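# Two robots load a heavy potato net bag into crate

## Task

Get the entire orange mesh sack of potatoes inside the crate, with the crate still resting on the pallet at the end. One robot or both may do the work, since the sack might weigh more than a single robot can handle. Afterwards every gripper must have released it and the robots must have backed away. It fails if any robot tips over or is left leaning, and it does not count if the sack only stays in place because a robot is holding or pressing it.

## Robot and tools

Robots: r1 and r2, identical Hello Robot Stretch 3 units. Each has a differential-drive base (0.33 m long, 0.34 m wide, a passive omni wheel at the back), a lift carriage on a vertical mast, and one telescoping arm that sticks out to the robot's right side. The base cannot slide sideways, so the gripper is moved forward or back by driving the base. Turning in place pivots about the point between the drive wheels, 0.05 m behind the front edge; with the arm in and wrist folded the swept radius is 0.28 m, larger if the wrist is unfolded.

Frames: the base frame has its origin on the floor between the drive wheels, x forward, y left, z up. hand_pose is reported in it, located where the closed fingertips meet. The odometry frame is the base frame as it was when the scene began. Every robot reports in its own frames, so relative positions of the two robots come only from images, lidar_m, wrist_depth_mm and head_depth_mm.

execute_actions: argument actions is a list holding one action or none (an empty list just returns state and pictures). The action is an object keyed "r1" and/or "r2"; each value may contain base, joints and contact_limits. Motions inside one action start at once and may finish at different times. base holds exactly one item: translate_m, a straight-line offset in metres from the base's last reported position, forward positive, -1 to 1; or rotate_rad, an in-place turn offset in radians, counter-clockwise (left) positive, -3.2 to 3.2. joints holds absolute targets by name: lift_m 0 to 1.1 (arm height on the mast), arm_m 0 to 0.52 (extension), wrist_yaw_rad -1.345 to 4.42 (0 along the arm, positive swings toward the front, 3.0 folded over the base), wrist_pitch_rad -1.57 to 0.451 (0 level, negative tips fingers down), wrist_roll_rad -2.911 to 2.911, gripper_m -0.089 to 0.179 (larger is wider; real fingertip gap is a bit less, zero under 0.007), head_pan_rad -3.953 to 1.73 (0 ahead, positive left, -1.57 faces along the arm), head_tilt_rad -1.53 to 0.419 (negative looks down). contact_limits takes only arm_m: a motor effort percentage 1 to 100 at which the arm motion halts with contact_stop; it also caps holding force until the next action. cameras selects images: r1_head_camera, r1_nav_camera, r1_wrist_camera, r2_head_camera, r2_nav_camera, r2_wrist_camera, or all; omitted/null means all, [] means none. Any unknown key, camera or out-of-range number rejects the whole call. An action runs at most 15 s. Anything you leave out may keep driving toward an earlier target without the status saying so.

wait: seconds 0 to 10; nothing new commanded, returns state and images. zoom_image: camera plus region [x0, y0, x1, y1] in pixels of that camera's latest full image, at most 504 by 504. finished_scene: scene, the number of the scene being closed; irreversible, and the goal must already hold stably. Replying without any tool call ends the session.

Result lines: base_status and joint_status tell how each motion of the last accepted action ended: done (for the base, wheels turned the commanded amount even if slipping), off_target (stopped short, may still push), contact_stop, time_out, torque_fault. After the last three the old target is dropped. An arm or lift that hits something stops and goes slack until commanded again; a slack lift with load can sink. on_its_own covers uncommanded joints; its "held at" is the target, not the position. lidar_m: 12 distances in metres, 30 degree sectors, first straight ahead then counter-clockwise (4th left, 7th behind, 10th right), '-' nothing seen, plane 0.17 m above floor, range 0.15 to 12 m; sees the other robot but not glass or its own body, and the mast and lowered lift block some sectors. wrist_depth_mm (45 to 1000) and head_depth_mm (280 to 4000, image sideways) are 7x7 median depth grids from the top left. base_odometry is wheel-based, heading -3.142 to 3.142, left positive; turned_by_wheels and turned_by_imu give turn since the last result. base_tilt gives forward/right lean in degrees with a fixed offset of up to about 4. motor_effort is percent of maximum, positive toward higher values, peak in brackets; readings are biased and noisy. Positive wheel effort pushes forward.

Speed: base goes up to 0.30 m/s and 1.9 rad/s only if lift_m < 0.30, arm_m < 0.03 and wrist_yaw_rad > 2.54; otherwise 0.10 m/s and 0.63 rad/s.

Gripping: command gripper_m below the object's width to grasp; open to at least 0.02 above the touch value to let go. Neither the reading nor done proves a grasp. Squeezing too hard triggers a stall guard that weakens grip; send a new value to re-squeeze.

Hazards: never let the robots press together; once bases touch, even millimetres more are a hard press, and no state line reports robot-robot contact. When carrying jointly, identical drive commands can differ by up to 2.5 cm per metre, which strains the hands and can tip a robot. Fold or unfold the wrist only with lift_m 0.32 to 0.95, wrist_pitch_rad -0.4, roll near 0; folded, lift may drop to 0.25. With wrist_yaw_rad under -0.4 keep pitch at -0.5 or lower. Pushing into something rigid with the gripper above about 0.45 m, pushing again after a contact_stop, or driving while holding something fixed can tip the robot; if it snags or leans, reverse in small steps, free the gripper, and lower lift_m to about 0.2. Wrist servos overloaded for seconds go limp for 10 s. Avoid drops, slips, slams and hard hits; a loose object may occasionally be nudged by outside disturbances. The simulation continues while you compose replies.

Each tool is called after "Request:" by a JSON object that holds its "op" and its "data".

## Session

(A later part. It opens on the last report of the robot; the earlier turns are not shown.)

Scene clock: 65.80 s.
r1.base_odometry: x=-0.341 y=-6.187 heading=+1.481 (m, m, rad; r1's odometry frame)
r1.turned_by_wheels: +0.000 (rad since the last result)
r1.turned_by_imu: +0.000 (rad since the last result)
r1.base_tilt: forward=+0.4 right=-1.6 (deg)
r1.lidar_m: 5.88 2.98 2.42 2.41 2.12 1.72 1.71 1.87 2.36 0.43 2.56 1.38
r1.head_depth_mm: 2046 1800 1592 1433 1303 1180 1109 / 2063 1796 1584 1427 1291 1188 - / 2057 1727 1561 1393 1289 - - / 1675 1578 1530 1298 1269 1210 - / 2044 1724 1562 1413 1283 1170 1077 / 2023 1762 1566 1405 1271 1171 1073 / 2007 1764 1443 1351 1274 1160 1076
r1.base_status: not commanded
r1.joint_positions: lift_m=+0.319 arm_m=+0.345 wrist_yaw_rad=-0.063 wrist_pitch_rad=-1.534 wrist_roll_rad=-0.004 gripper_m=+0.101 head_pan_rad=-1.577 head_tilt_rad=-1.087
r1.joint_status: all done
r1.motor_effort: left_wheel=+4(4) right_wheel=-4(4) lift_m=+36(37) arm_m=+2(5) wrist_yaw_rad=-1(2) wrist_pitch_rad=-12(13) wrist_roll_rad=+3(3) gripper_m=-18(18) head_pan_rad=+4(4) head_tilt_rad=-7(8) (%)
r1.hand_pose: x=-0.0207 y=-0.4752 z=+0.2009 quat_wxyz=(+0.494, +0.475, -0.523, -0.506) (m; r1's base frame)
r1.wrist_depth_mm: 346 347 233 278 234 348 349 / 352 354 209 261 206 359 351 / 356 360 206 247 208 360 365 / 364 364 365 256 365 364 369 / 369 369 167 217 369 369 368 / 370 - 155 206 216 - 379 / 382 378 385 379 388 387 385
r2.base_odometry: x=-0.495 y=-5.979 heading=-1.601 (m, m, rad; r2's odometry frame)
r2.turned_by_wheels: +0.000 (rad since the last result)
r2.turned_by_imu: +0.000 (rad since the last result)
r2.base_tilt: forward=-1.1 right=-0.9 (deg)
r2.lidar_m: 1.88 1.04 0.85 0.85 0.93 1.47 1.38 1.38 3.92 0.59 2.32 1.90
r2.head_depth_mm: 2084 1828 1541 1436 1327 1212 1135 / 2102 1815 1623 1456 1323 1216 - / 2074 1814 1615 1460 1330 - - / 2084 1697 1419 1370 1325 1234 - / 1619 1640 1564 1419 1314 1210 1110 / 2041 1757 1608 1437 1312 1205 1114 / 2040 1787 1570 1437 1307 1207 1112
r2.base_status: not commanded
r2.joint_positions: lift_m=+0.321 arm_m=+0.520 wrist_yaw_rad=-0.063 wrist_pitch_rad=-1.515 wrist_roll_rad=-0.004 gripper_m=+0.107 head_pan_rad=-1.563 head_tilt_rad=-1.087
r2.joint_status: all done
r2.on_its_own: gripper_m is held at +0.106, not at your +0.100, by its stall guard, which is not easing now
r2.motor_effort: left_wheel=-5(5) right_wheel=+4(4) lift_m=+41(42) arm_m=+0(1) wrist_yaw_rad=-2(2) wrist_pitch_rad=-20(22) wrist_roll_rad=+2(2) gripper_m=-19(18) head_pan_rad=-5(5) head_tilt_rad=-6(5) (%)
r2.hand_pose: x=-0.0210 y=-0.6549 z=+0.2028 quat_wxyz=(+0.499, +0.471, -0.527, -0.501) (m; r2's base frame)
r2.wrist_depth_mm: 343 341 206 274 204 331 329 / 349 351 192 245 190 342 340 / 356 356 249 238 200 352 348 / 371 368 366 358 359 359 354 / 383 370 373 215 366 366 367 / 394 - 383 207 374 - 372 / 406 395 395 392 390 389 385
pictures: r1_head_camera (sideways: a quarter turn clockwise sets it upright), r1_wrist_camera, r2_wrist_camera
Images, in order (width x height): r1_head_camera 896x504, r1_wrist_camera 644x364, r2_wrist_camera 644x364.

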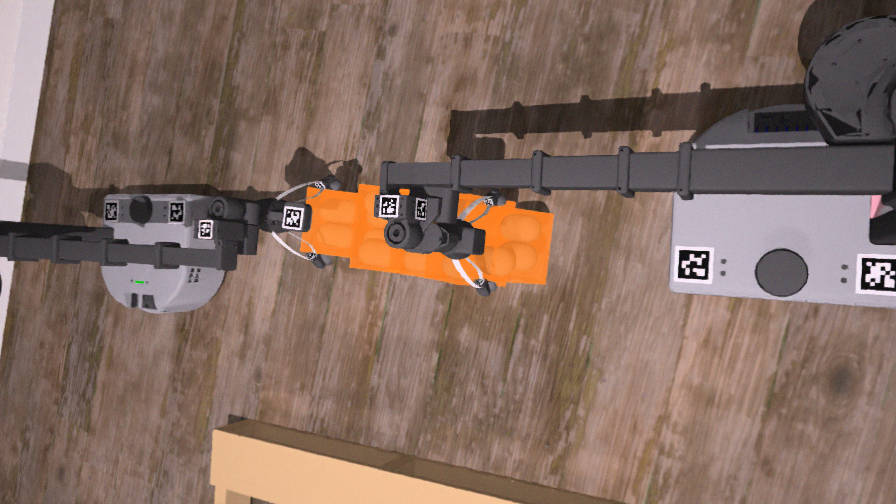

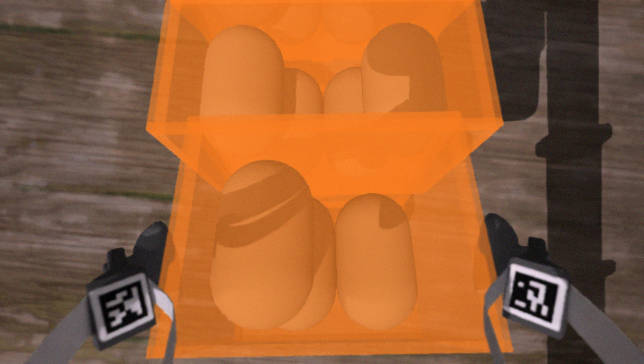

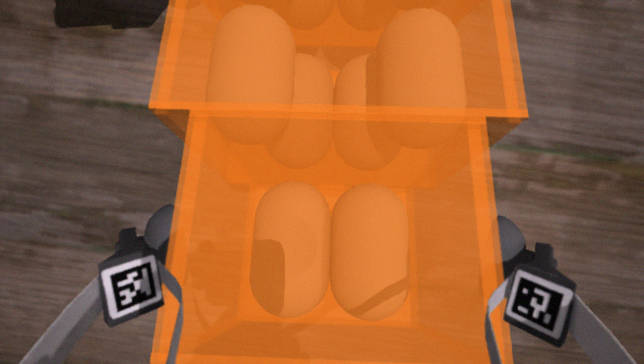

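Request:
{"op": "execute_actions", "data": {"actions": [{"r1":{"joints":{"lift_m":0.42}},"r2":{"joints":{"lift_m":0.422}}}], "cameras": ["r1_wrist_camera","r2_wrist_camera","r1_nav_camera"]}}

Scene clock: 67.67 s.
r1.base_odometry: x=-0.341 y=-6.187 heading=+1.481 (m, m, rad; r1's odometry frame)
r1.turned_by_wheels: +0.000 (rad since the last result)
r1.turned_by_imu: +0.000 (rad since the last result)
r1.base_tilt: forward=+0.4 right=-1.6 (deg)
r1.lidar_m: 5.86 2.98 2.42 2.40 2.11 1.72 1.71 1.88 2.36 0.52 2.56 1.38
r1.head_depth_mm: 2034 1791 1589 1423 1296 1179 1119 / 2041 1796 1588 1426 1294 1183 - / 2047 1724 1581 1361 1283 - - / 1676 1590 1545 1155 1281 1209 - / 2054 1717 1581 1407 1276 1172 1081 / 2019 1763 1561 1404 1276 1166 1073 / 1998 1749 1465 1355 1269 1156 1076
r1.base_status: not commanded
r1.joint_positions: lift_m=+0.419 arm_m=+0.345 wrist_yaw_rad=-0.063 wrist_pitch_rad=-1.534 wrist_roll_rad=-0.004 gripper_m=+0.101 head_pan_rad=-1.577 head_tilt_rad=-1.087
r1.joint_status: all done
r1.motor_effort: left_wheel=+4(4) right_wheel=-4(3) lift_m=+36(39) arm_m=+2(2) wrist_yaw_rad=-1(1) wrist_pitch_rad=-12(12) wrist_roll_rad=+3(3) gripper_m=-19(18) head_pan_rad=+4(4) head_tilt_rad=-8(7) (%)
r1.hand_pose: x=-0.0207 y=-0.4752 z=+0.3009 quat_wxyz=(+0.494, +0.475, -0.523, -0.506) (m; r1's base frame)
r1.wrist_depth_mm: 444 448 234 277 236 446 452 / 451 452 208 260 206 456 456 / 455 456 207 249 207 469 464 / 470 463 465 254 469 469 465 / 468 466 167 217 469 472 478 / 475 - 155 205 215 - 484 / 480 487 492 491 493 492 494
r2.base_odometry: x=-0.495 y=-5.979 heading=-1.601 (m, m, rad; r2's odometry frame)
r2.turned_by_wheels: +0.000 (rad since the last result)
r2.turned_by_imu: +0.000 (rad since the last result)
r2.base_tilt: forward=-1.2 right=-0.8 (deg)
r2.lidar_m: 1.89 1.04 0.85 0.85 0.93 1.47 1.38 1.39 3.93 0.70 2.32 1.89
r2.head_depth_mm: 2073 1838 1537 1444 1325 1219 1144 / 2087 1824 1610 1455 1314 1229 - / 2071 1812 1619 1458 1325 - - / 2065 1685 1303 1401 1317 1232 - / 1579 1654 1573 1420 1322 1210 1110 / 2039 1759 1603 1430 1316 1205 1108 / 2043 1790 1590 1439 1314 1201 1107
r2.base_status: not commanded
r2.joint_positions: lift_m=+0.421 arm_m=+0.520 wrist_yaw_rad=-0.063 wrist_pitch_rad=-1.515 wrist_roll_rad=-0.004 gripper_m=+0.107 head_pan_rad=-1.563 head_tilt_rad=-1.087
r2.joint_status: all done
r2.on_its_own: gripper_m is held at +0.106, not at your +0.100, by its stall guard, which is not easing now
r2.motor_effort: left_wheel=-5(6) right_wheel=+4(4) lift_m=+40(41) arm_m=+0(0) wrist_yaw_rad=-2(2) wrist_pitch_rad=-20(20) wrist_roll_rad=+2(2) gripper_m=-18(19) head_pan_rad=-5(5) head_tilt_rad=-5(7) (%)
r2.hand_pose: x=-0.0210 y=-0.6550 z=+0.3028 quat_wxyz=(+0.499, +0.471, -0.527, -0.501) (m; r2's base frame)
r2.wrist_depth_mm: 434 447 207 275 203 434 429 / 448 451 192 246 192 438 435 / 460 466 249 239 200 453 445 / 475 467 476 460 456 460 452 / 489 485 484 216 470 468 470 / 506 - 508 206 488 - 486 / 516 516 509 502 507 501 501
pictures: r1_nav_camera (sideways: a quarter turn counterclockwise sets it upright), r1_wrist_camera, r2_wrist_camera
Images, in order (width x height): r1_nav_camera 672x504, r1_wrist_camera 644x364, r2_wrist_camera 644x364.

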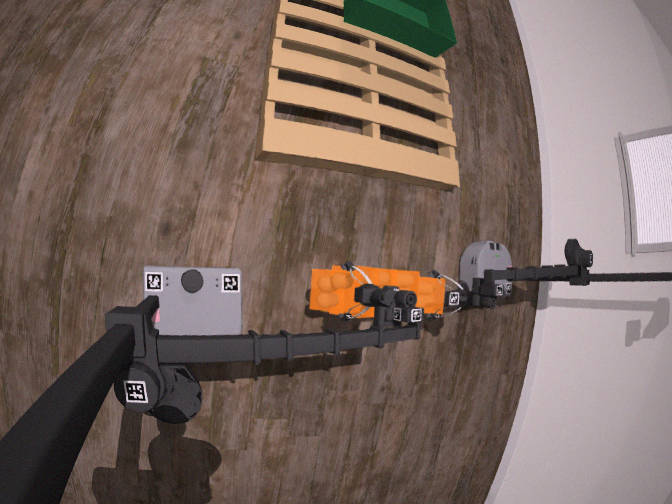

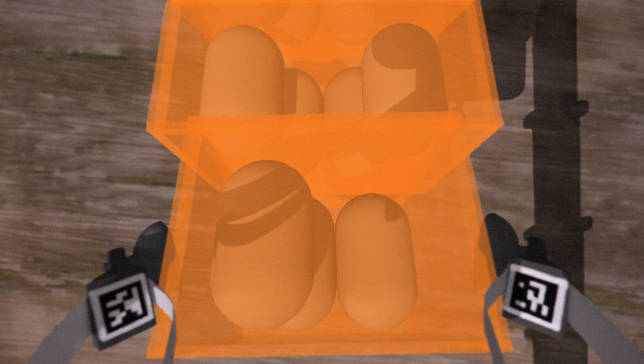

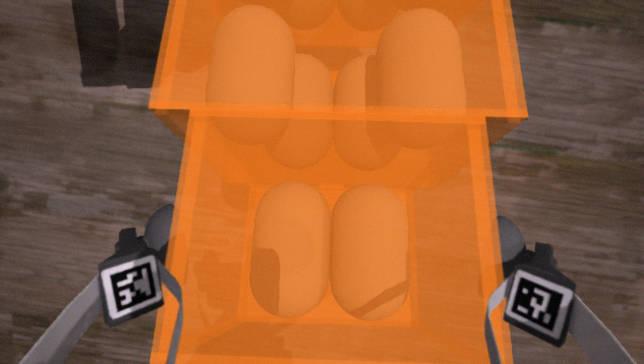

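Request:
{"op": "execute_actions", "data": {"actions": [{"r1":{"base":{"translate_m":0.35},"joints":{"lift_m":0.72,"arm_m":0.445,"head_pan_rad":-0.5,"head_tilt_rad":-1.1}},"r2":{"base":{"translate_m":-0.35},"joints":{"lift_m":0.722,"arm_m":0.42,"head_pan_rad":-2.7,"head_tilt_rad":-1.1}}}]}}

Scene clock: 72.57 s.
r1.base_odometry: x=-0.310 y=-5.839 heading=+1.481 (m, m, rad; r1's odometry frame)
r1.turned_by_wheels: +0.000 (rad since the last result)
r1.turned_by_imu: -0.001 (rad since the last result)
r1.base_tilt: forward=+0.4 right=-1.5 (deg)
r1.lidar_m: 5.75 2.92 2.37 2.35 2.54 2.07 2.05 2.26 2.41 1.47 1.31 1.08
r1.head_depth_mm: 2082 1572 1491 1330 1246 1183 1089 / 1723 1536 1458 1358 1198 1183 1091 / 2063 1610 1493 1322 1162 1178 - / 2041 1521 1461 1318 1252 1183 - / 2050 1655 1493 1389 1286 1174 - / 2034 1772 1540 1411 1278 1169 1075 / 2023 1750 1556 1402 1266 1159 1068
r1.base_status: done
r1.joint_positions: lift_m=+0.719 arm_m=+0.445 wrist_yaw_rad=-0.063 wrist_pitch_rad=-1.537 wrist_roll_rad=-0.004 gripper_m=+0.101 head_pan_rad=-0.507 head_tilt_rad=-1.087
r1.joint_status: all done
r1.motor_effort: left_wheel=+3(8) right_wheel=-3(4) lift_m=+37(35) arm_m=+3(1) wrist_yaw_rad=-1(2) wrist_pitch_rad=-11(12) wrist_roll_rad=+3(2) gripper_m=-18(18) head_pan_rad=+3(45) head_tilt_rad=-8(8) (%)
r1.hand_pose: x=-0.0207 y=-0.5745 z=+0.6010 quat_wxyz=(+0.494, +0.476, -0.523, -0.507) (m; r1's base frame)
r1.wrist_depth_mm: 631 617 243 278 235 731 743 / 679 623 209 263 207 760 755 / 648 647 206 249 206 766 779 / 666 651 657 256 793 776 795 / 727 659 166 218 796 791 793 / 665 - 156 205 213 - 793 / 689 705 677 811 834 827 828
r2.base_odometry: x=-0.484 y=-5.629 heading=-1.601 (m, m, rad; r2's odometry frame)
r2.turned_by_wheels: +0.000 (rad since the last result)
r2.turned_by_imu: +0.004 (rad since the last result)
r2.base_tilt: forward=-1.0 right=-0.7 (deg)
r2.lidar_m: 2.16 1.11 0.91 0.91 1.00 1.58 1.29 1.05 3.88 1.47 2.74 2.24
r2.head_depth_mm: 2081 1830 1624 1508 - - - / 2078 1821 1616 1488 - - 1120 / 2073 1639 1594 1452 1342 - - / 2055 1623 1493 1417 1340 - - / 1708 1533 1516 1336 1334 - 1088 / 1714 1541 1483 1351 - 1198 1103 / 2041 1558 1473 1377 - 1201 1109
r2.base_status: done
r2.joint_positions: lift_m=+0.721 arm_m=+0.420 wrist_yaw_rad=-0.063 wrist_pitch_rad=-1.515 wrist_roll_rad=-0.003 gripper_m=+0.107 head_pan_rad=-2.693 head_tilt_rad=-1.087
r2.joint_status: all done
r2.on_its_own: gripper_m is held at +0.106, not at your +0.100, by its stall guard, which is not easing now
r2.motor_effort: left_wheel=-5(8) right_wheel=+4(5) lift_m=+40(42) arm_m=-5(6) wrist_yaw_rad=-2(2) wrist_pitch_rad=-20(21) wrist_roll_rad=+1(2) gripper_m=-18(19) head_pan_rad=-5(59) head_tilt_rad=-5(9) (%)
r2.hand_pose: x=-0.0210 y=-0.5555 z=+0.6028 quat_wxyz=(+0.499, +0.470, -0.527, -0.501) (m; r2's base frame)
r2.wrist_depth_mm: 732 724 229 274 213 618 600 / 760 758 195 246 193 622 626 / 767 772 209 240 199 645 631 / 802 797 779 773 651 652 639 / 816 828 816 214 652 672 650 / 861 - 825 206 681 - 708 / 867 870 857 854 836 851 816
pictures: r1_head_camera (sideways: a quarter turn clockwise sets it upright), r1_nav_camera (sideways: a quarter turn counterclockwise sets it upright), r1_wrist_camera, r2_head_camera (sideways: a quarter turn clockwise sets it upright), r2_nav_camera (sideways: a quarter turn counterclockwise sets it upright), r2_wrist_camera
Images, in order (width x height): r1_head_camera 896x504, r1_nav_camera 672x504, r1_wrist_camera 644x364, r2_head_camera 896x504, r2_nav_camera 672x504, r2_wrist_camera 644x364.

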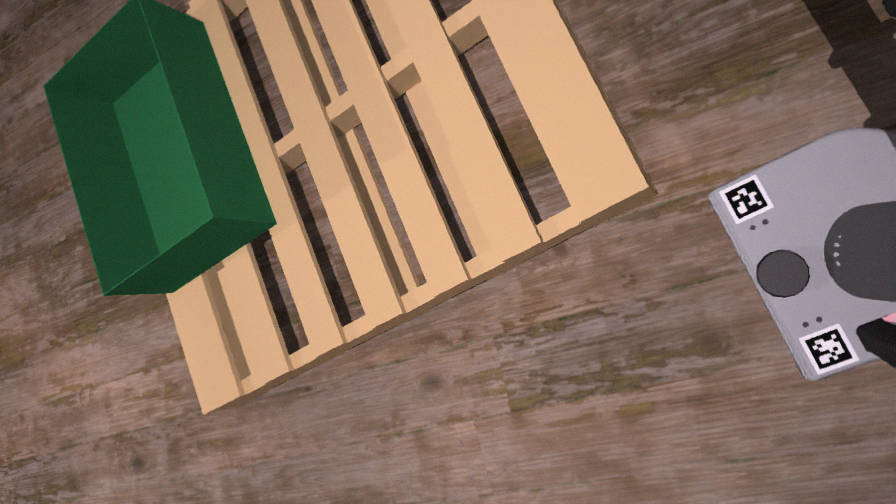

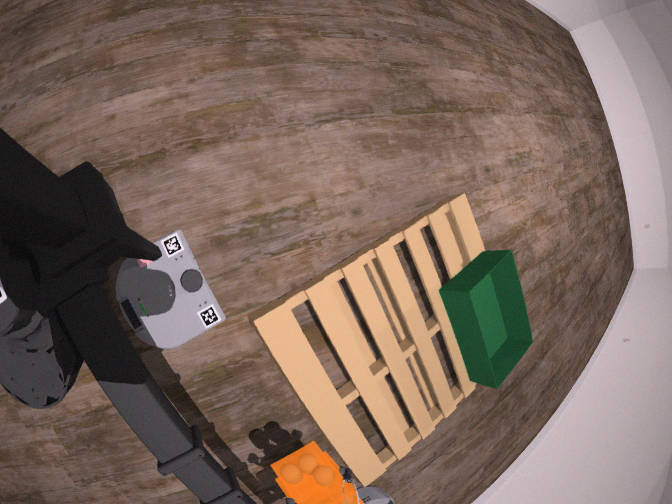

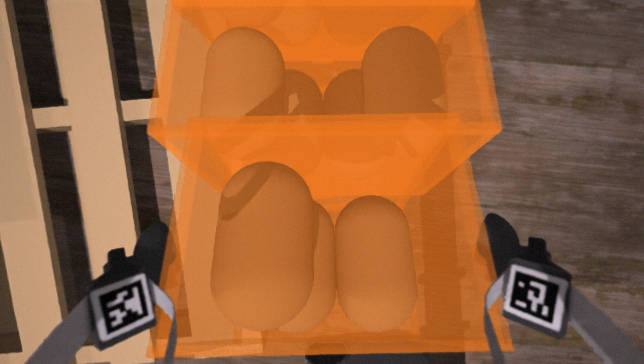

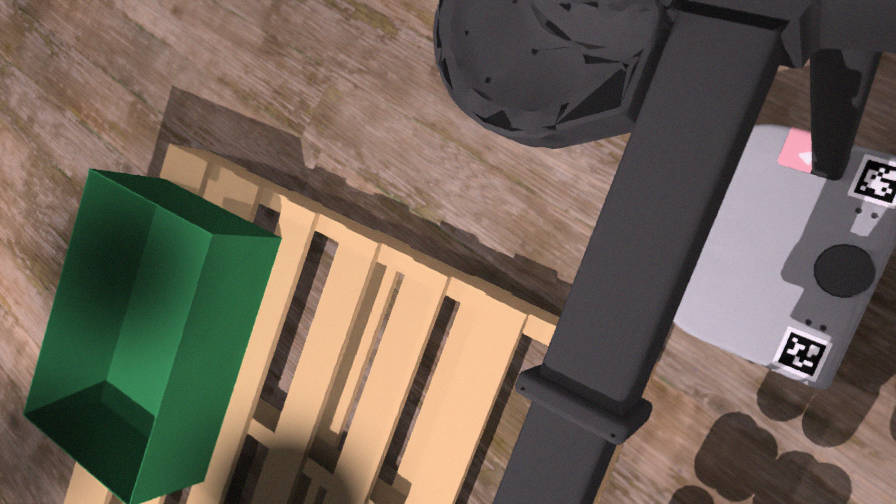

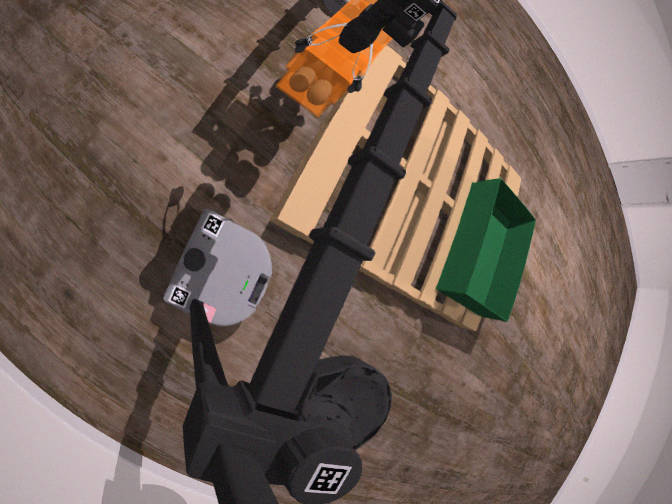

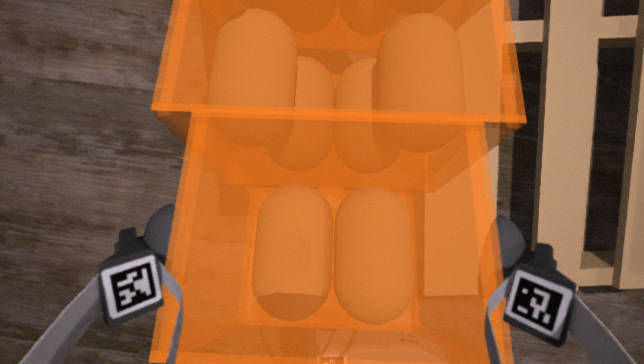

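Request:
{"op": "execute_actions", "data": {"actions": [{"r1":{"base":{"rotate_rad":-0.04},"joints":{"wrist_yaw_rad":0.04,"arm_m":0.48}},"r2":{"joints":{"wrist_yaw_rad":0.0,"arm_m":0.385}}}], "cameras": ["r1_wrist_camera","r2_wrist_camera"]}}

Request:
{"op": "execute_actions", "data": {"actions": [{"r1":{"base":{"translate_m":0.6},"joints":{"head_pan_rad":-0.9,"head_tilt_rad":-1.2}},"r2":{"base":{"translate_m":-0.6},"joints":{"arm_m":0.372,"head_pan_rad":-2.3,"head_tilt_rad":-1.1}}}]}}

Scene clock: 74.97 s.
r1.base_odometry: x=-0.310 y=-5.839 heading=+1.441 (m, m, rad; r1's odometry frame)
r1.turned_by_wheels: -0.040 (rad since the last result)
r1.turned_by_imu: -0.040 (rad since the last result)
r1.base_tilt: forward=+0.5 right=-1.5 (deg)
r1.lidar_m: 6.32 3.00 2.38 2.35 2.55 2.08 2.05 2.22 2.42 1.47 1.37 1.08
r1.head_depth_mm: 2078 1605 1506 1331 1263 1182 1090 / 1731 1549 1478 1361 1203 1178 1088 / 1757 1531 1502 1330 1161 1193 - / 2059 1529 1479 1317 1250 1194 - / 2023 1610 1484 1363 1280 1172 - / 2015 1753 1509 1413 1274 1167 1072 / 2012 1749 1557 1404 1277 1161 1071
r1.base_status: done
r1.joint_positions: lift_m=+0.719 arm_m=+0.480 wrist_yaw_rad=+0.037 wrist_pitch_rad=-1.536 wrist_roll_rad=-0.003 gripper_m=+0.101 head_pan_rad=-0.507 head_tilt_rad=-1.087
r1.joint_status: all done
r1.motor_effort: left_wheel=+7(12) right_wheel=-6(13) lift_m=+36(37) arm_m=+3(4) wrist_yaw_rad=+4(4) wrist_pitch_rad=-12(12) wrist_roll_rad=+2(2) gripper_m=-18(19) head_pan_rad=+3(3) head_tilt_rad=-7(7) (%)
r1.hand_pose: x=-0.0222 y=-0.6097 z=+0.6010 quat_wxyz=(+0.519, +0.501, -0.498, -0.481) (m; r1's base frame)
r1.wrist_depth_mm: 686 622 241 279 237 760 751 / 631 628 210 263 208 778 754 / 645 658 208 250 209 767 768 / 673 652 639 258 785 775 798 / 667 655 170 219 778 794 786 / 688 - 157 207 212 - 822 / 671 697 682 818 840 821 840
r2.base_odometry: x=-0.484 y=-5.629 heading=-1.601 (m, m, rad; r2's odometry frame)
r2.turned_by_wheels: +0.000 (rad since the last result)
r2.turned_by_imu: +0.001 (rad since the last result)
r2.base_tilt: forward=-1.2 right=-0.8 (deg)
r2.lidar_m: 2.17 1.11 0.91 0.90 1.00 1.58 1.28 1.05 3.85 1.47 2.74 2.24
r2.head_depth_mm: 2092 1815 1624 1507 - - - / 2060 1818 1617 1475 - - 1126 / 2056 1635 1587 1452 1332 - - / 2058 1628 1488 1414 1355 - - / 1704 1535 1525 1334 1341 - 1086 / 1715 1532 1486 1359 - 1205 1102 / 2041 1561 1471 1387 - 1201 1111
r2.base_status: not commanded
r2.joint_positions: lift_m=+0.721 arm_m=+0.385 wrist_yaw_rad=-0.003 wrist_pitch_rad=-1.516 wrist_roll_rad=-0.003 gripper_m=+0.107 head_pan_rad=-2.693 head_tilt_rad=-1.087
r2.joint_status: all done
r2.on_its_own: gripper_m is held at +0.106, not at your +0.100, by its stall guard, which is not easing now
r2.motor_effort: left_wheel=-5(5) right_wheel=+4(4) lift_m=+40(41) arm_m=-5(6) wrist_yaw_rad=+1(3) wrist_pitch_rad=-19(19) wrist_roll_rad=+2(1) gripper_m=-19(19) head_pan_rad=-5(5) head_tilt_rad=-6(6) (%)
r2.hand_pose: x=-0.0216 y=-0.5204 z=+0.6028 quat_wxyz=(+0.514, +0.486, -0.513, -0.486) (m; r2's base frame)
r2.wrist_depth_mm: 725 732 228 272 210 607 597 / 764 743 194 248 195 634 619 / 782 786 205 239 201 627 625 / 816 823 786 259 669 645 630 / 847 826 812 214 222 665 664 / 837 - 854 206 210 - 699 / 861 847 878 853 844 858 844
pictures: r1_wrist_camera, r2_wrist_camera
Images, in order (width x height): r1_wrist_camera 644x364, r2_wrist_camera 644x364.

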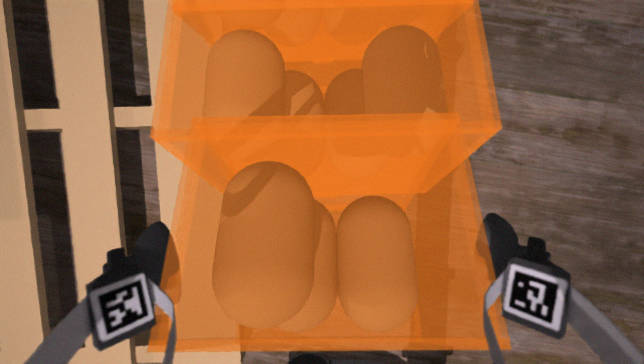

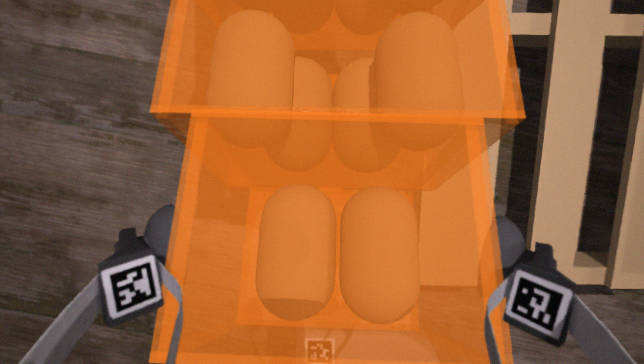

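Scene clock: 82.23 s.
r1.base_odometry: x=-0.233 y=-5.244 heading=+1.441 (m, m, rad; r1's odometry frame)
r1.turned_by_wheels: +0.000 (rad since the last result)
r1.turned_by_imu: -0.002 (rad since the last result)
r1.base_tilt: forward=+0.4 right=-1.5 (deg)
r1.lidar_m: 6.02 2.92 2.31 2.29 2.46 2.68 2.66 2.85 2.49 1.43 0.62 0.73
r1.head_depth_mm: 1797 1459 1389 1255 1151 1148 - / 1786 1417 1352 1305 1173 1136 1116 / 1515 1448 1305 1259 1175 - - / 1769 1405 1291 1270 1212 - - / 1749 1383 1313 1244 1254 1172 1091 / 1757 1594 1336 1298 1247 1164 1087 / 1757 1587 1454 1324 1244 1158 1079
r1.base_status: done
r1.joint_positions: lift_m=+0.719 arm_m=+0.480 wrist_yaw_rad=+0.037 wrist_pitch_rad=-1.549 wrist_roll_rad=-0.003 gripper_m=+0.101 head_pan_rad=-0.893 head_tilt_rad=-1.185
r1.joint_status: all done
r1.motor_effort: left_wheel=+6(12) right_wheel=-6(7) lift_m=+36(36) arm_m=+2(3) wrist_yaw_rad=+3(3) wrist_pitch_rad=-8(14) wrist_roll_rad=+2(2) gripper_m=-17(18) head_pan_rad=-4(34) head_tilt_rad=-8(23) (%)
r1.hand_pose: x=-0.0223 y=-0.6065 z=+0.6012 quat_wxyz=(+0.515, +0.504, -0.495, -0.485) (m; r1's base frame)
r1.wrist_depth_mm: 485 612 244 280 237 615 744 / 491 629 214 283 214 632 763 / 506 638 208 255 208 646 776 / 509 644 664 259 651 665 806 / 557 672 172 220 664 665 819 / 681 - 158 206 214 - 842 / 729 695 697 697 693 705 838
r2.base_odometry: x=-0.466 y=-5.029 heading=-1.601 (m, m, rad; r2's odometry frame)
r2.turned_by_wheels: +0.000 (rad since the last result)
r2.turned_by_imu: +0.007 (rad since the last result)
r2.base_tilt: forward=-1.2 right=-0.8 (deg)
r2.lidar_m: 2.39 1.23 1.01 1.01 1.12 1.77 5.89 0.52 0.57 1.44 3.46 2.83
r2.head_depth_mm: 2094 1830 1627 1463 1348 - - / 2082 1825 1405 1385 1324 - 1100 / 2094 1809 1396 1294 1335 - - / 2057 1797 1443 1303 - - - / 2074 1523 1445 1267 1188 1208 1086 / 2054 1623 1401 - 1280 1124 1116 / 2034 1682 1407 1317 1211 1170 1087
r2.base_status: done
r2.joint_positions: lift_m=+0.721 arm_m=+0.372 wrist_yaw_rad=-0.003 wrist_pitch_rad=-1.529 wrist_roll_rad=-0.002 gripper_m=+0.107 head_pan_rad=-2.307 head_tilt_rad=-1.087
r2.joint_status: all done
r2.on_its_own: gripper_m is held at +0.106, not at your +0.100, by its stall guard, which is not easing now
r2.motor_effort: left_wheel=-6(10) right_wheel=+5(6) lift_m=+40(40) arm_m=-4(5) wrist_yaw_rad=+2(2) wrist_pitch_rad=-12(23) wrist_roll_rad=+1(1) gripper_m=-19(19) head_pan_rad=+4(42) head_tilt_rad=-6(4) (%)
r2.hand_pose: x=-0.0216 y=-0.5040 z=+0.6030 quat_wxyz=(+0.510, +0.489, -0.510, -0.490) (m; r2's base frame)
r2.wrist_depth_mm: 728 622 609 271 228 602 471 / 752 624 199 252 201 611 493 / 791 647 203 244 198 635 503 / 801 660 675 257 648 649 529 / 829 800 703 218 649 665 553 / 837 - 829 207 674 - 558 / 876 882 855 852 850 840 846
pictures: r1_head_camera (sideways: a quarter turn clockwise sets it upright), r1_nav_camera (sideways: a quarter turn counterclockwise sets it upright), r1_wrist_camera, r2_head_camera (sideways: a quarter turn clockwise sets it upright), r2_nav_camera (sideways: a quarter turn counterclockwise sets it upright), r2_wrist_camera
Images, in order (width x height): r1_head_camera 896x504, r1_nav_camera 672x504, r1_wrist_camera 644x364, r2_head_camera 896x504, r2_nav_camera 672x504, r2_wrist_camera 644x364.

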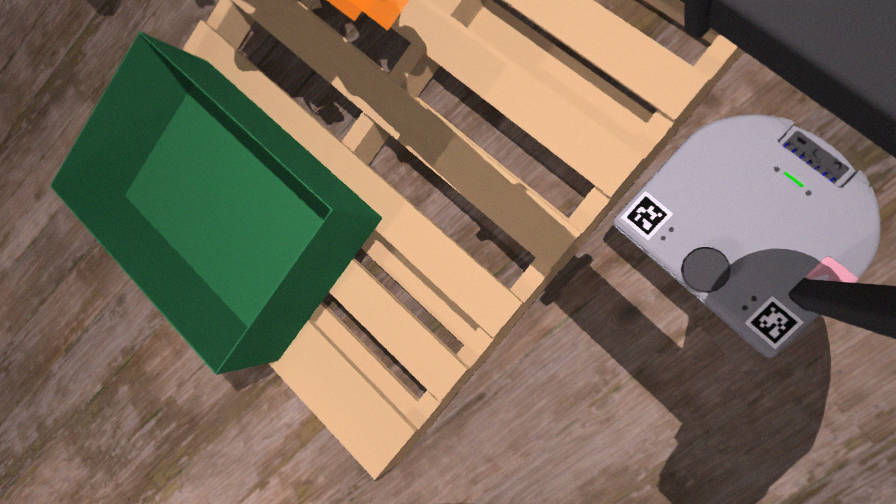

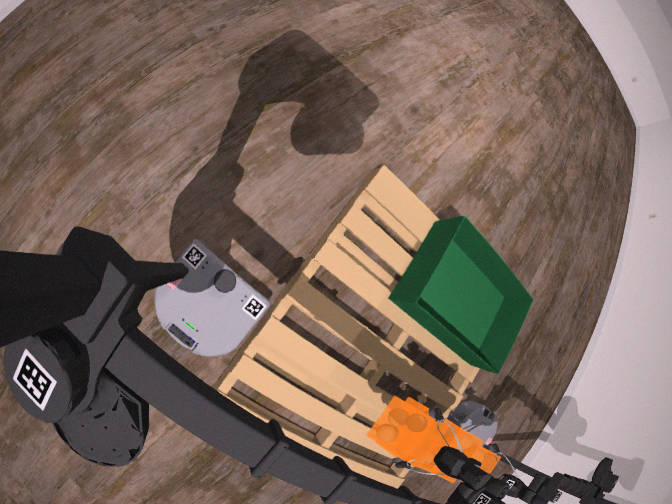

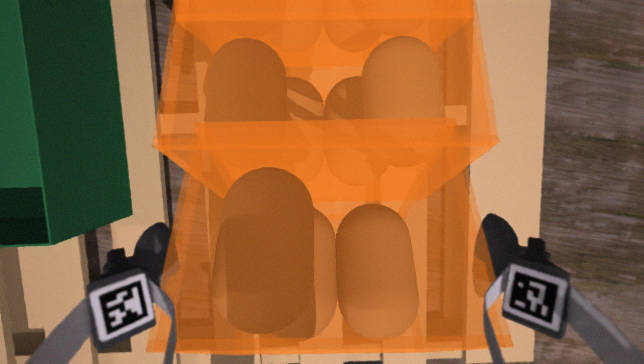

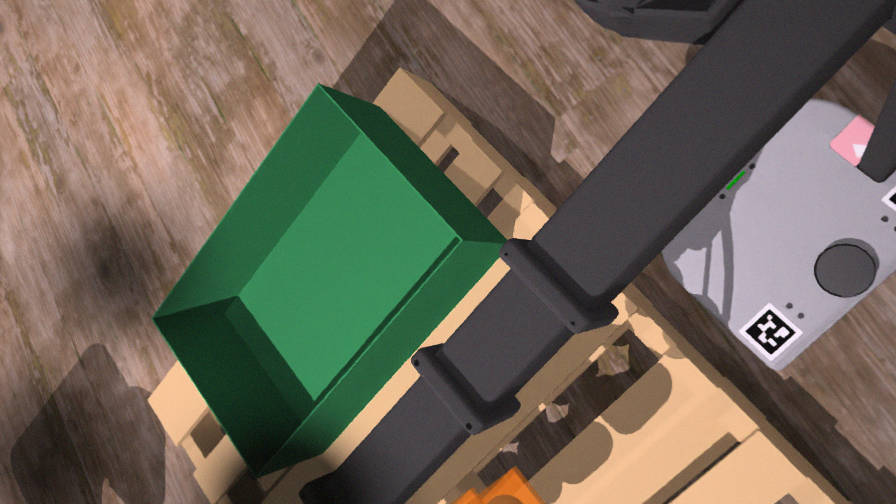

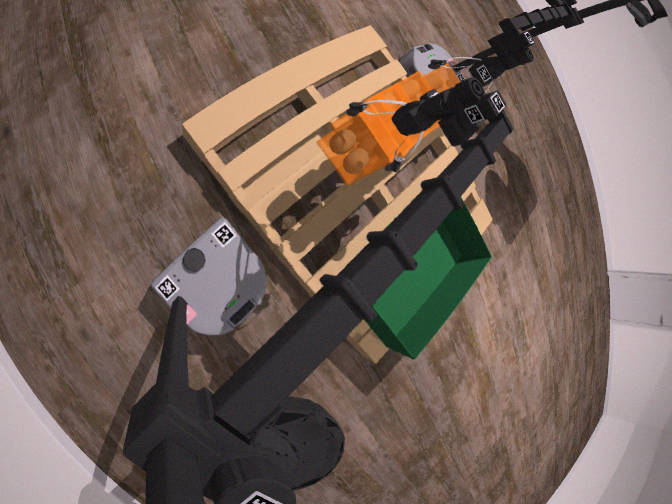

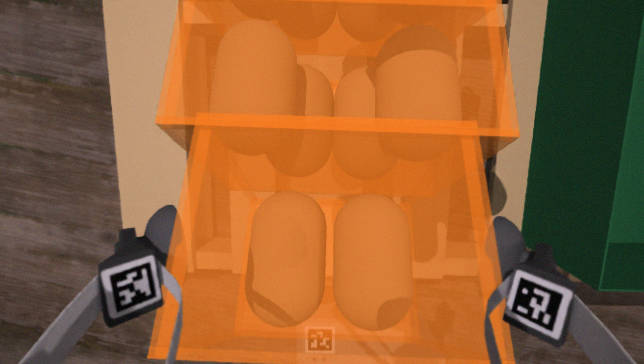

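Request:
{"op": "zoom_image", "data": {"camera": "r1_head_camera", "region": [540, 100, 740, 300]}}

Region (540, 100, 740, 300) of r1_head_camera's 896x504 image, scaled by 2.520, with more detail than that image has.

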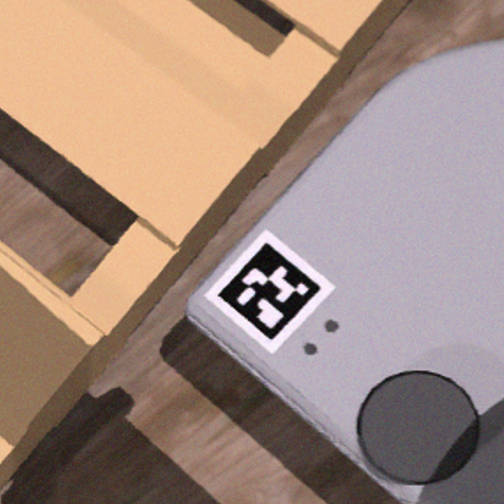

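Request:
{"op": "execute_actions", "data": {"actions": [{"r1":{"base":{"rotate_rad":0.03},"joints":{"wrist_yaw_rad":0.012,"arm_m":0.52}},"r2":{"base":{"translate_m":-0.022},"joints":{"wrist_yaw_rad":-0.012,"arm_m":0.322}}}], "cameras": ["r1_wrist_camera","r2_wrist_camera"]}}

Request:
{"op": "execute_actions", "data": {"actions": [{"r1":{"base":{"translate_m":0.545},"joints":{"head_pan_rad":-1.3,"head_tilt_rad":-1.1}},"r2":{"base":{"translate_m":-0.55},"joints":{"arm_m":0.312,"head_pan_rad":-1.3,"head_tilt_rad":-1.1}}}]}}

Scene clock: 84.13 s.
r1.base_odometry: x=-0.233 y=-5.244 heading=+1.472 (m, m, rad; r1's odometry frame)
r1.turned_by_wheels: +0.030 (rad since the last result)
r1.turned_by_imu: +0.031 (rad since the last result)
r1.base_tilt: forward=+0.4 right=-1.6 (deg)
r1.lidar_m: 5.79 2.85 2.30 2.28 2.49 2.67 2.65 2.89 2.49 1.43 0.62 0.75
r1.head_depth_mm: 1790 1429 1397 1261 1151 1144 - / 1784 1432 1346 1304 1175 1127 1116 / 1747 1451 1311 1264 1166 - - / 1766 1391 1292 1261 1213 - - / 1751 1377 1318 1249 1255 1176 1092 / 1754 1595 1310 1320 1247 1165 1088 / 1753 1585 1463 1335 1239 1164 1083
r1.base_status: done
r1.joint_positions: lift_m=+0.719 arm_m=+0.517 wrist_yaw_rad=+0.012 wrist_pitch_rad=-1.541 wrist_roll_rad=-0.001 gripper_m=+0.101 head_pan_rad=-0.893 head_tilt_rad=-1.185
r1.joint_status: all done
joint sent to its limit — the command would take r1.arm_m past its upper limit, so that joint was sent only as far as its limit.
r1.motor_effort: left_wheel=+3(6) right_wheel=-3(7) lift_m=+37(36) arm_m=+3(3) wrist_yaw_rad=+0(3) wrist_pitch_rad=-9(10) wrist_roll_rad=+1(2) gripper_m=-18(19) head_pan_rad=-4(4) head_tilt_rad=-8(9) (%)
r1.hand_pose: x=-0.0218 y=-0.6455 z=+0.6010 quat_wxyz=(+0.511, +0.496, -0.504, -0.489) (m; r1's base frame)
r1.wrist_depth_mm: 494 623 238 278 243 622 752 / 493 627 213 266 210 629 751 / 500 629 209 254 210 652 795 / 572 657 254 258 650 641 776 / 573 592 171 221 664 679 816 / 654 - 158 207 213 - 809 / 788 693 711 683 691 698 839
r2.base_odometry: x=-0.465 y=-5.007 heading=-1.602 (m, m, rad; r2's odometry frame)
r2.turned_by_wheels: +0.000 (rad since the last result)
r2.turned_by_imu: +0.000 (rad since the last result)
r2.base_tilt: forward=-1.1 right=-0.7 (deg)
r2.lidar_m: 2.40 1.24 1.02 1.01 1.12 1.77 5.84 0.50 0.53 1.44 3.49 2.85
r2.head_depth_mm: 2083 1829 1627 1462 1343 - - / 2077 1826 1592 1397 1324 - 1101 / 2081 1821 1378 1293 1330 - - / 2051 1822 1421 1298 - - - / 2054 1504 1443 1249 1178 1197 1096 / 2053 1603 1411 - 1256 1126 1114 / 2025 1728 1355 1287 1168 1168 1090
r2.base_status: done
r2.joint_positions: lift_m=+0.721 arm_m=+0.322 wrist_yaw_rad=-0.012 wrist_pitch_rad=-1.523 wrist_roll_rad=+0.001 gripper_m=+0.107 head_pan_rad=-2.307 head_tilt_rad=-1.087
r2.joint_status: all done
r2.on_its_own: gripper_m is held at +0.106, not at your +0.100, by its stall guard, which is not easing now
r2.motor_effort: left_wheel=-5(11) right_wheel=+4(9) lift_m=+40(40) arm_m=-5(5) wrist_yaw_rad=-1(1) wrist_pitch_rad=-15(15) wrist_roll_rad=+0(1) gripper_m=-19(19) head_pan_rad=+5(4) head_tilt_rad=-6(7) (%)
r2.hand_pose: x=-0.0215 y=-0.4554 z=+0.6029 quat_wxyz=(+0.509, +0.485, -0.514, -0.492) (m; r2's base frame)
r2.wrist_depth_mm: 745 606 240 272 224 606 489 / 760 628 199 253 199 618 489 / 785 658 203 242 201 639 515 / 797 660 767 256 642 647 521 / 836 826 685 218 658 653 517 / 851 - 826 207 218 - 809 / 894 861 876 875 838 859 839
pictures: r1_wrist_camera, r2_wrist_camera
Images, in order (width x height): r1_wrist_camera 644x364, r2_wrist_camera 644x364.

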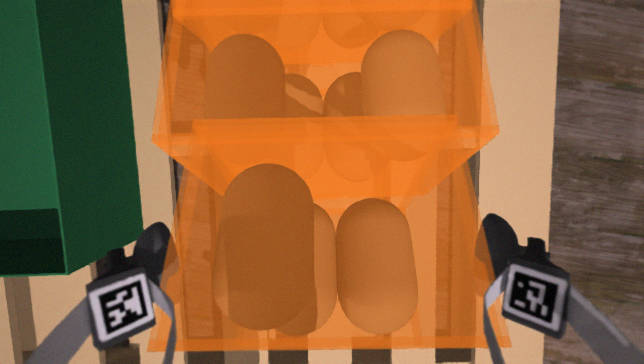

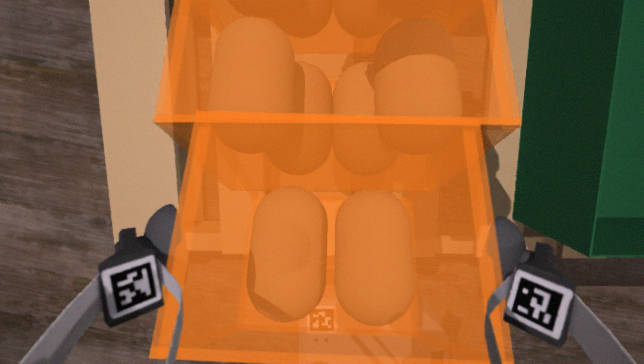

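Scene clock: 90.90 s.
r1.base_odometry: x=-0.179 y=-4.701 heading=+1.472 (m, m, rad; r1's odometry frame)
r1.turned_by_wheels: +0.000 (rad since the last result)
r1.turned_by_imu: -0.002 (rad since the last result)
r1.base_tilt: forward=+0.5 right=-1.5 (deg)
r1.lidar_m: 5.51 2.76 2.22 2.20 2.41 3.21 3.17 3.18 0.55 0.53 0.54 4.26
r1.head_depth_mm: 1450 1320 1360 1250 1178 - - / 2030 1214 912 1276 1220 1122 - / 2006 1676 1383 1289 1177 1104 - / 2003 1757 1572 1234 1186 1184 - / 1983 1740 1550 1404 1240 1172 1083 / 1981 1741 1552 1397 1272 1169 1077 / 1970 1718 1540 1386 1265 1167 1078
r1.base_status: done
r1.joint_positions: lift_m=+0.719 arm_m=+0.517 wrist_yaw_rad=+0.012 wrist_pitch_rad=-1.546 wrist_roll_rad=-0.001 gripper_m=+0.101 head_pan_rad=-1.293 head_tilt_rad=-1.100
r1.joint_status: all done
r1.motor_effort: left_wheel=+4(9) right_wheel=-5(7) lift_m=+36(36) arm_m=+2(3) wrist_yaw_rad=+1(0) wrist_pitch_rad=-8(12) wrist_roll_rad=+1(1) gripper_m=-18(18) head_pan_rad=-3(33) head_tilt_rad=+1(13) (%)
r1.hand_pose: x=-0.0219 y=-0.6443 z=+0.6011 quat_wxyz=(+0.509, +0.497, -0.503, -0.491) (m; r1's base frame)
r1.wrist_depth_mm: 722 732 248 276 240 620 621 / 772 752 216 272 212 630 626 / 766 771 209 255 209 652 652 / 789 771 509 257 615 646 669 / 798 779 173 221 494 668 666 / 790 - 158 207 215 - 680 / 840 826 679 690 697 702 697
r2.base_odometry: x=-0.448 y=-4.457 heading=-1.602 (m, m, rad; r2's odometry frame)
r2.turned_by_wheels: +0.000 (rad since the last result)
r2.turned_by_imu: +0.006 (rad since the last result)
r2.base_tilt: forward=-1.2 right=-0.7 (deg)
r2.lidar_m: 2.61 1.35 1.12 1.11 1.23 1.96 5.35 4.41 0.33 0.32 0.34 3.39
r2.head_depth_mm: 2069 - - 1180 1103 - - / 755 1617 1368 1264 1185 1151 - / 2076 1617 956 866 1194 1180 - / 2072 1778 1386 1289 1184 1177 - / 2052 1798 1522 1362 1182 1189 1115 / 2056 1693 1495 1330 1234 1200 1106 / 2033 1697 1484 1356 1225 1197 1108
r2.base_status: done
r2.joint_positions: lift_m=+0.721 arm_m=+0.312 wrist_yaw_rad=-0.012 wrist_pitch_rad=-1.526 wrist_roll_rad=+0.001 gripper_m=+0.107 head_pan_rad=-1.307 head_tilt_rad=-1.087
r2.joint_status: all done
r2.on_its_own: gripper_m is held at +0.106, not at your +0.100, by its stall guard, which is not easing now
r2.motor_effort: left_wheel=-5(10) right_wheel=+4(5) lift_m=+40(40) arm_m=-5(6) wrist_yaw_rad=+0(0) wrist_pitch_rad=-14(20) wrist_roll_rad=-1(1) gripper_m=-19(19) head_pan_rad=+5(55) head_tilt_rad=-7(6) (%)
r2.hand_pose: x=-0.0215 y=-0.4447 z=+0.6030 quat_wxyz=(+0.508, +0.485, -0.514, -0.492) (m; r2's base frame)
r2.wrist_depth_mm: 619 626 234 272 230 709 709 / 631 640 201 257 201 722 736 / 651 644 201 243 201 750 738 / 658 777 629 258 625 771 758 / 701 712 538 219 491 801 794 / 855 - 837 206 215 - 802 / 866 867 883 856 848 859 839
pictures: r1_head_camera (sideways: a quarter turn clockwise sets it upright), r1_nav_camera (sideways: a quarter turn counterclockwise sets it upright), r1_wrist_camera, r2_head_camera (sideways: a quarter turn clockwise sets it upright), r2_nav_camera (sideways: a quarter turn counterclockwise sets it upright), r2_wrist_camera
Images, in order (width x height): r1_head_camera 896x504, r1_nav_camera 672x504, r1_wrist_camera 644x364, r2_head_camera 896x504, r2_nav_camera 672x504, r2_wrist_camera 644x364.

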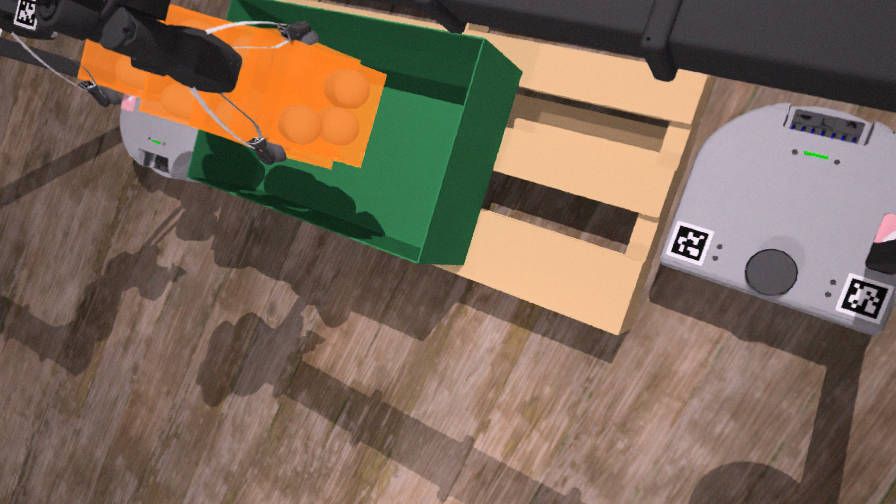

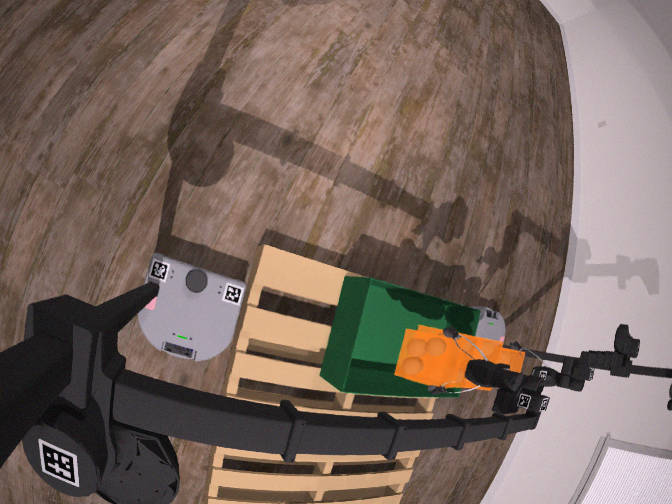

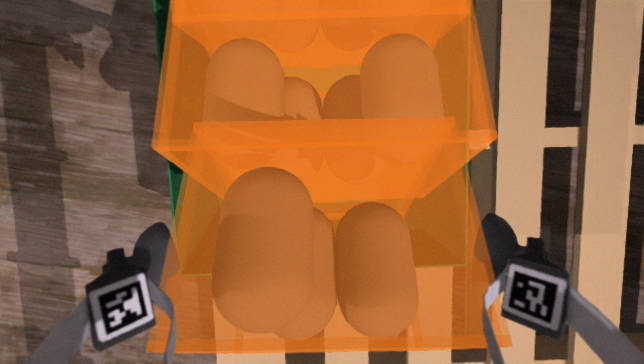

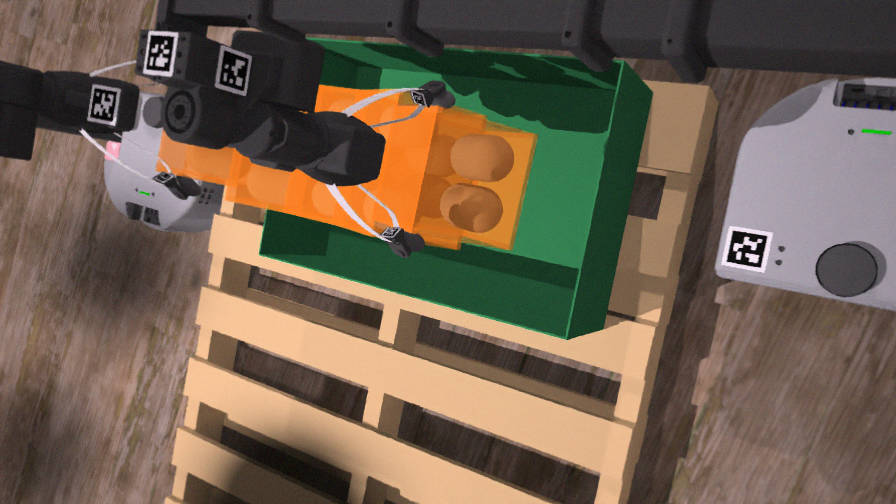

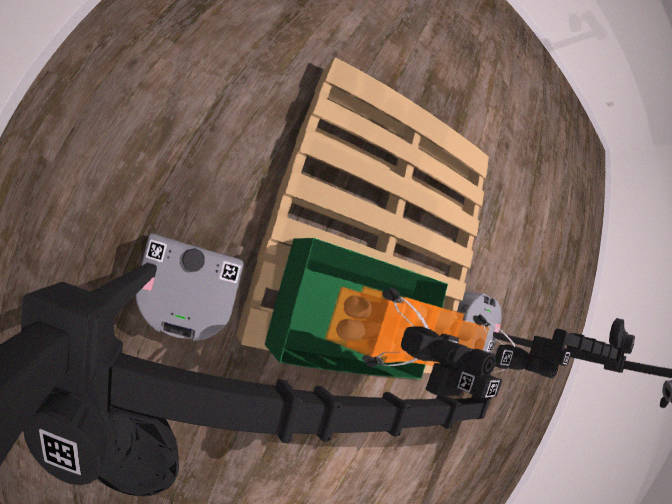

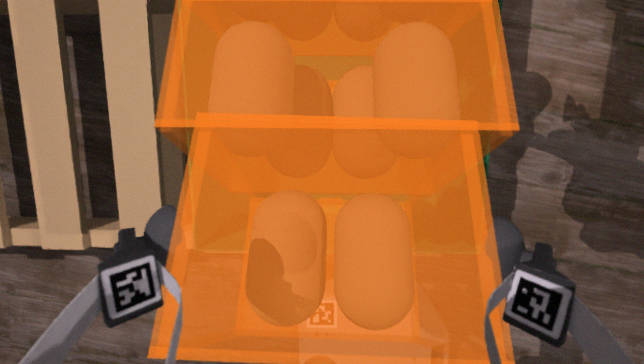

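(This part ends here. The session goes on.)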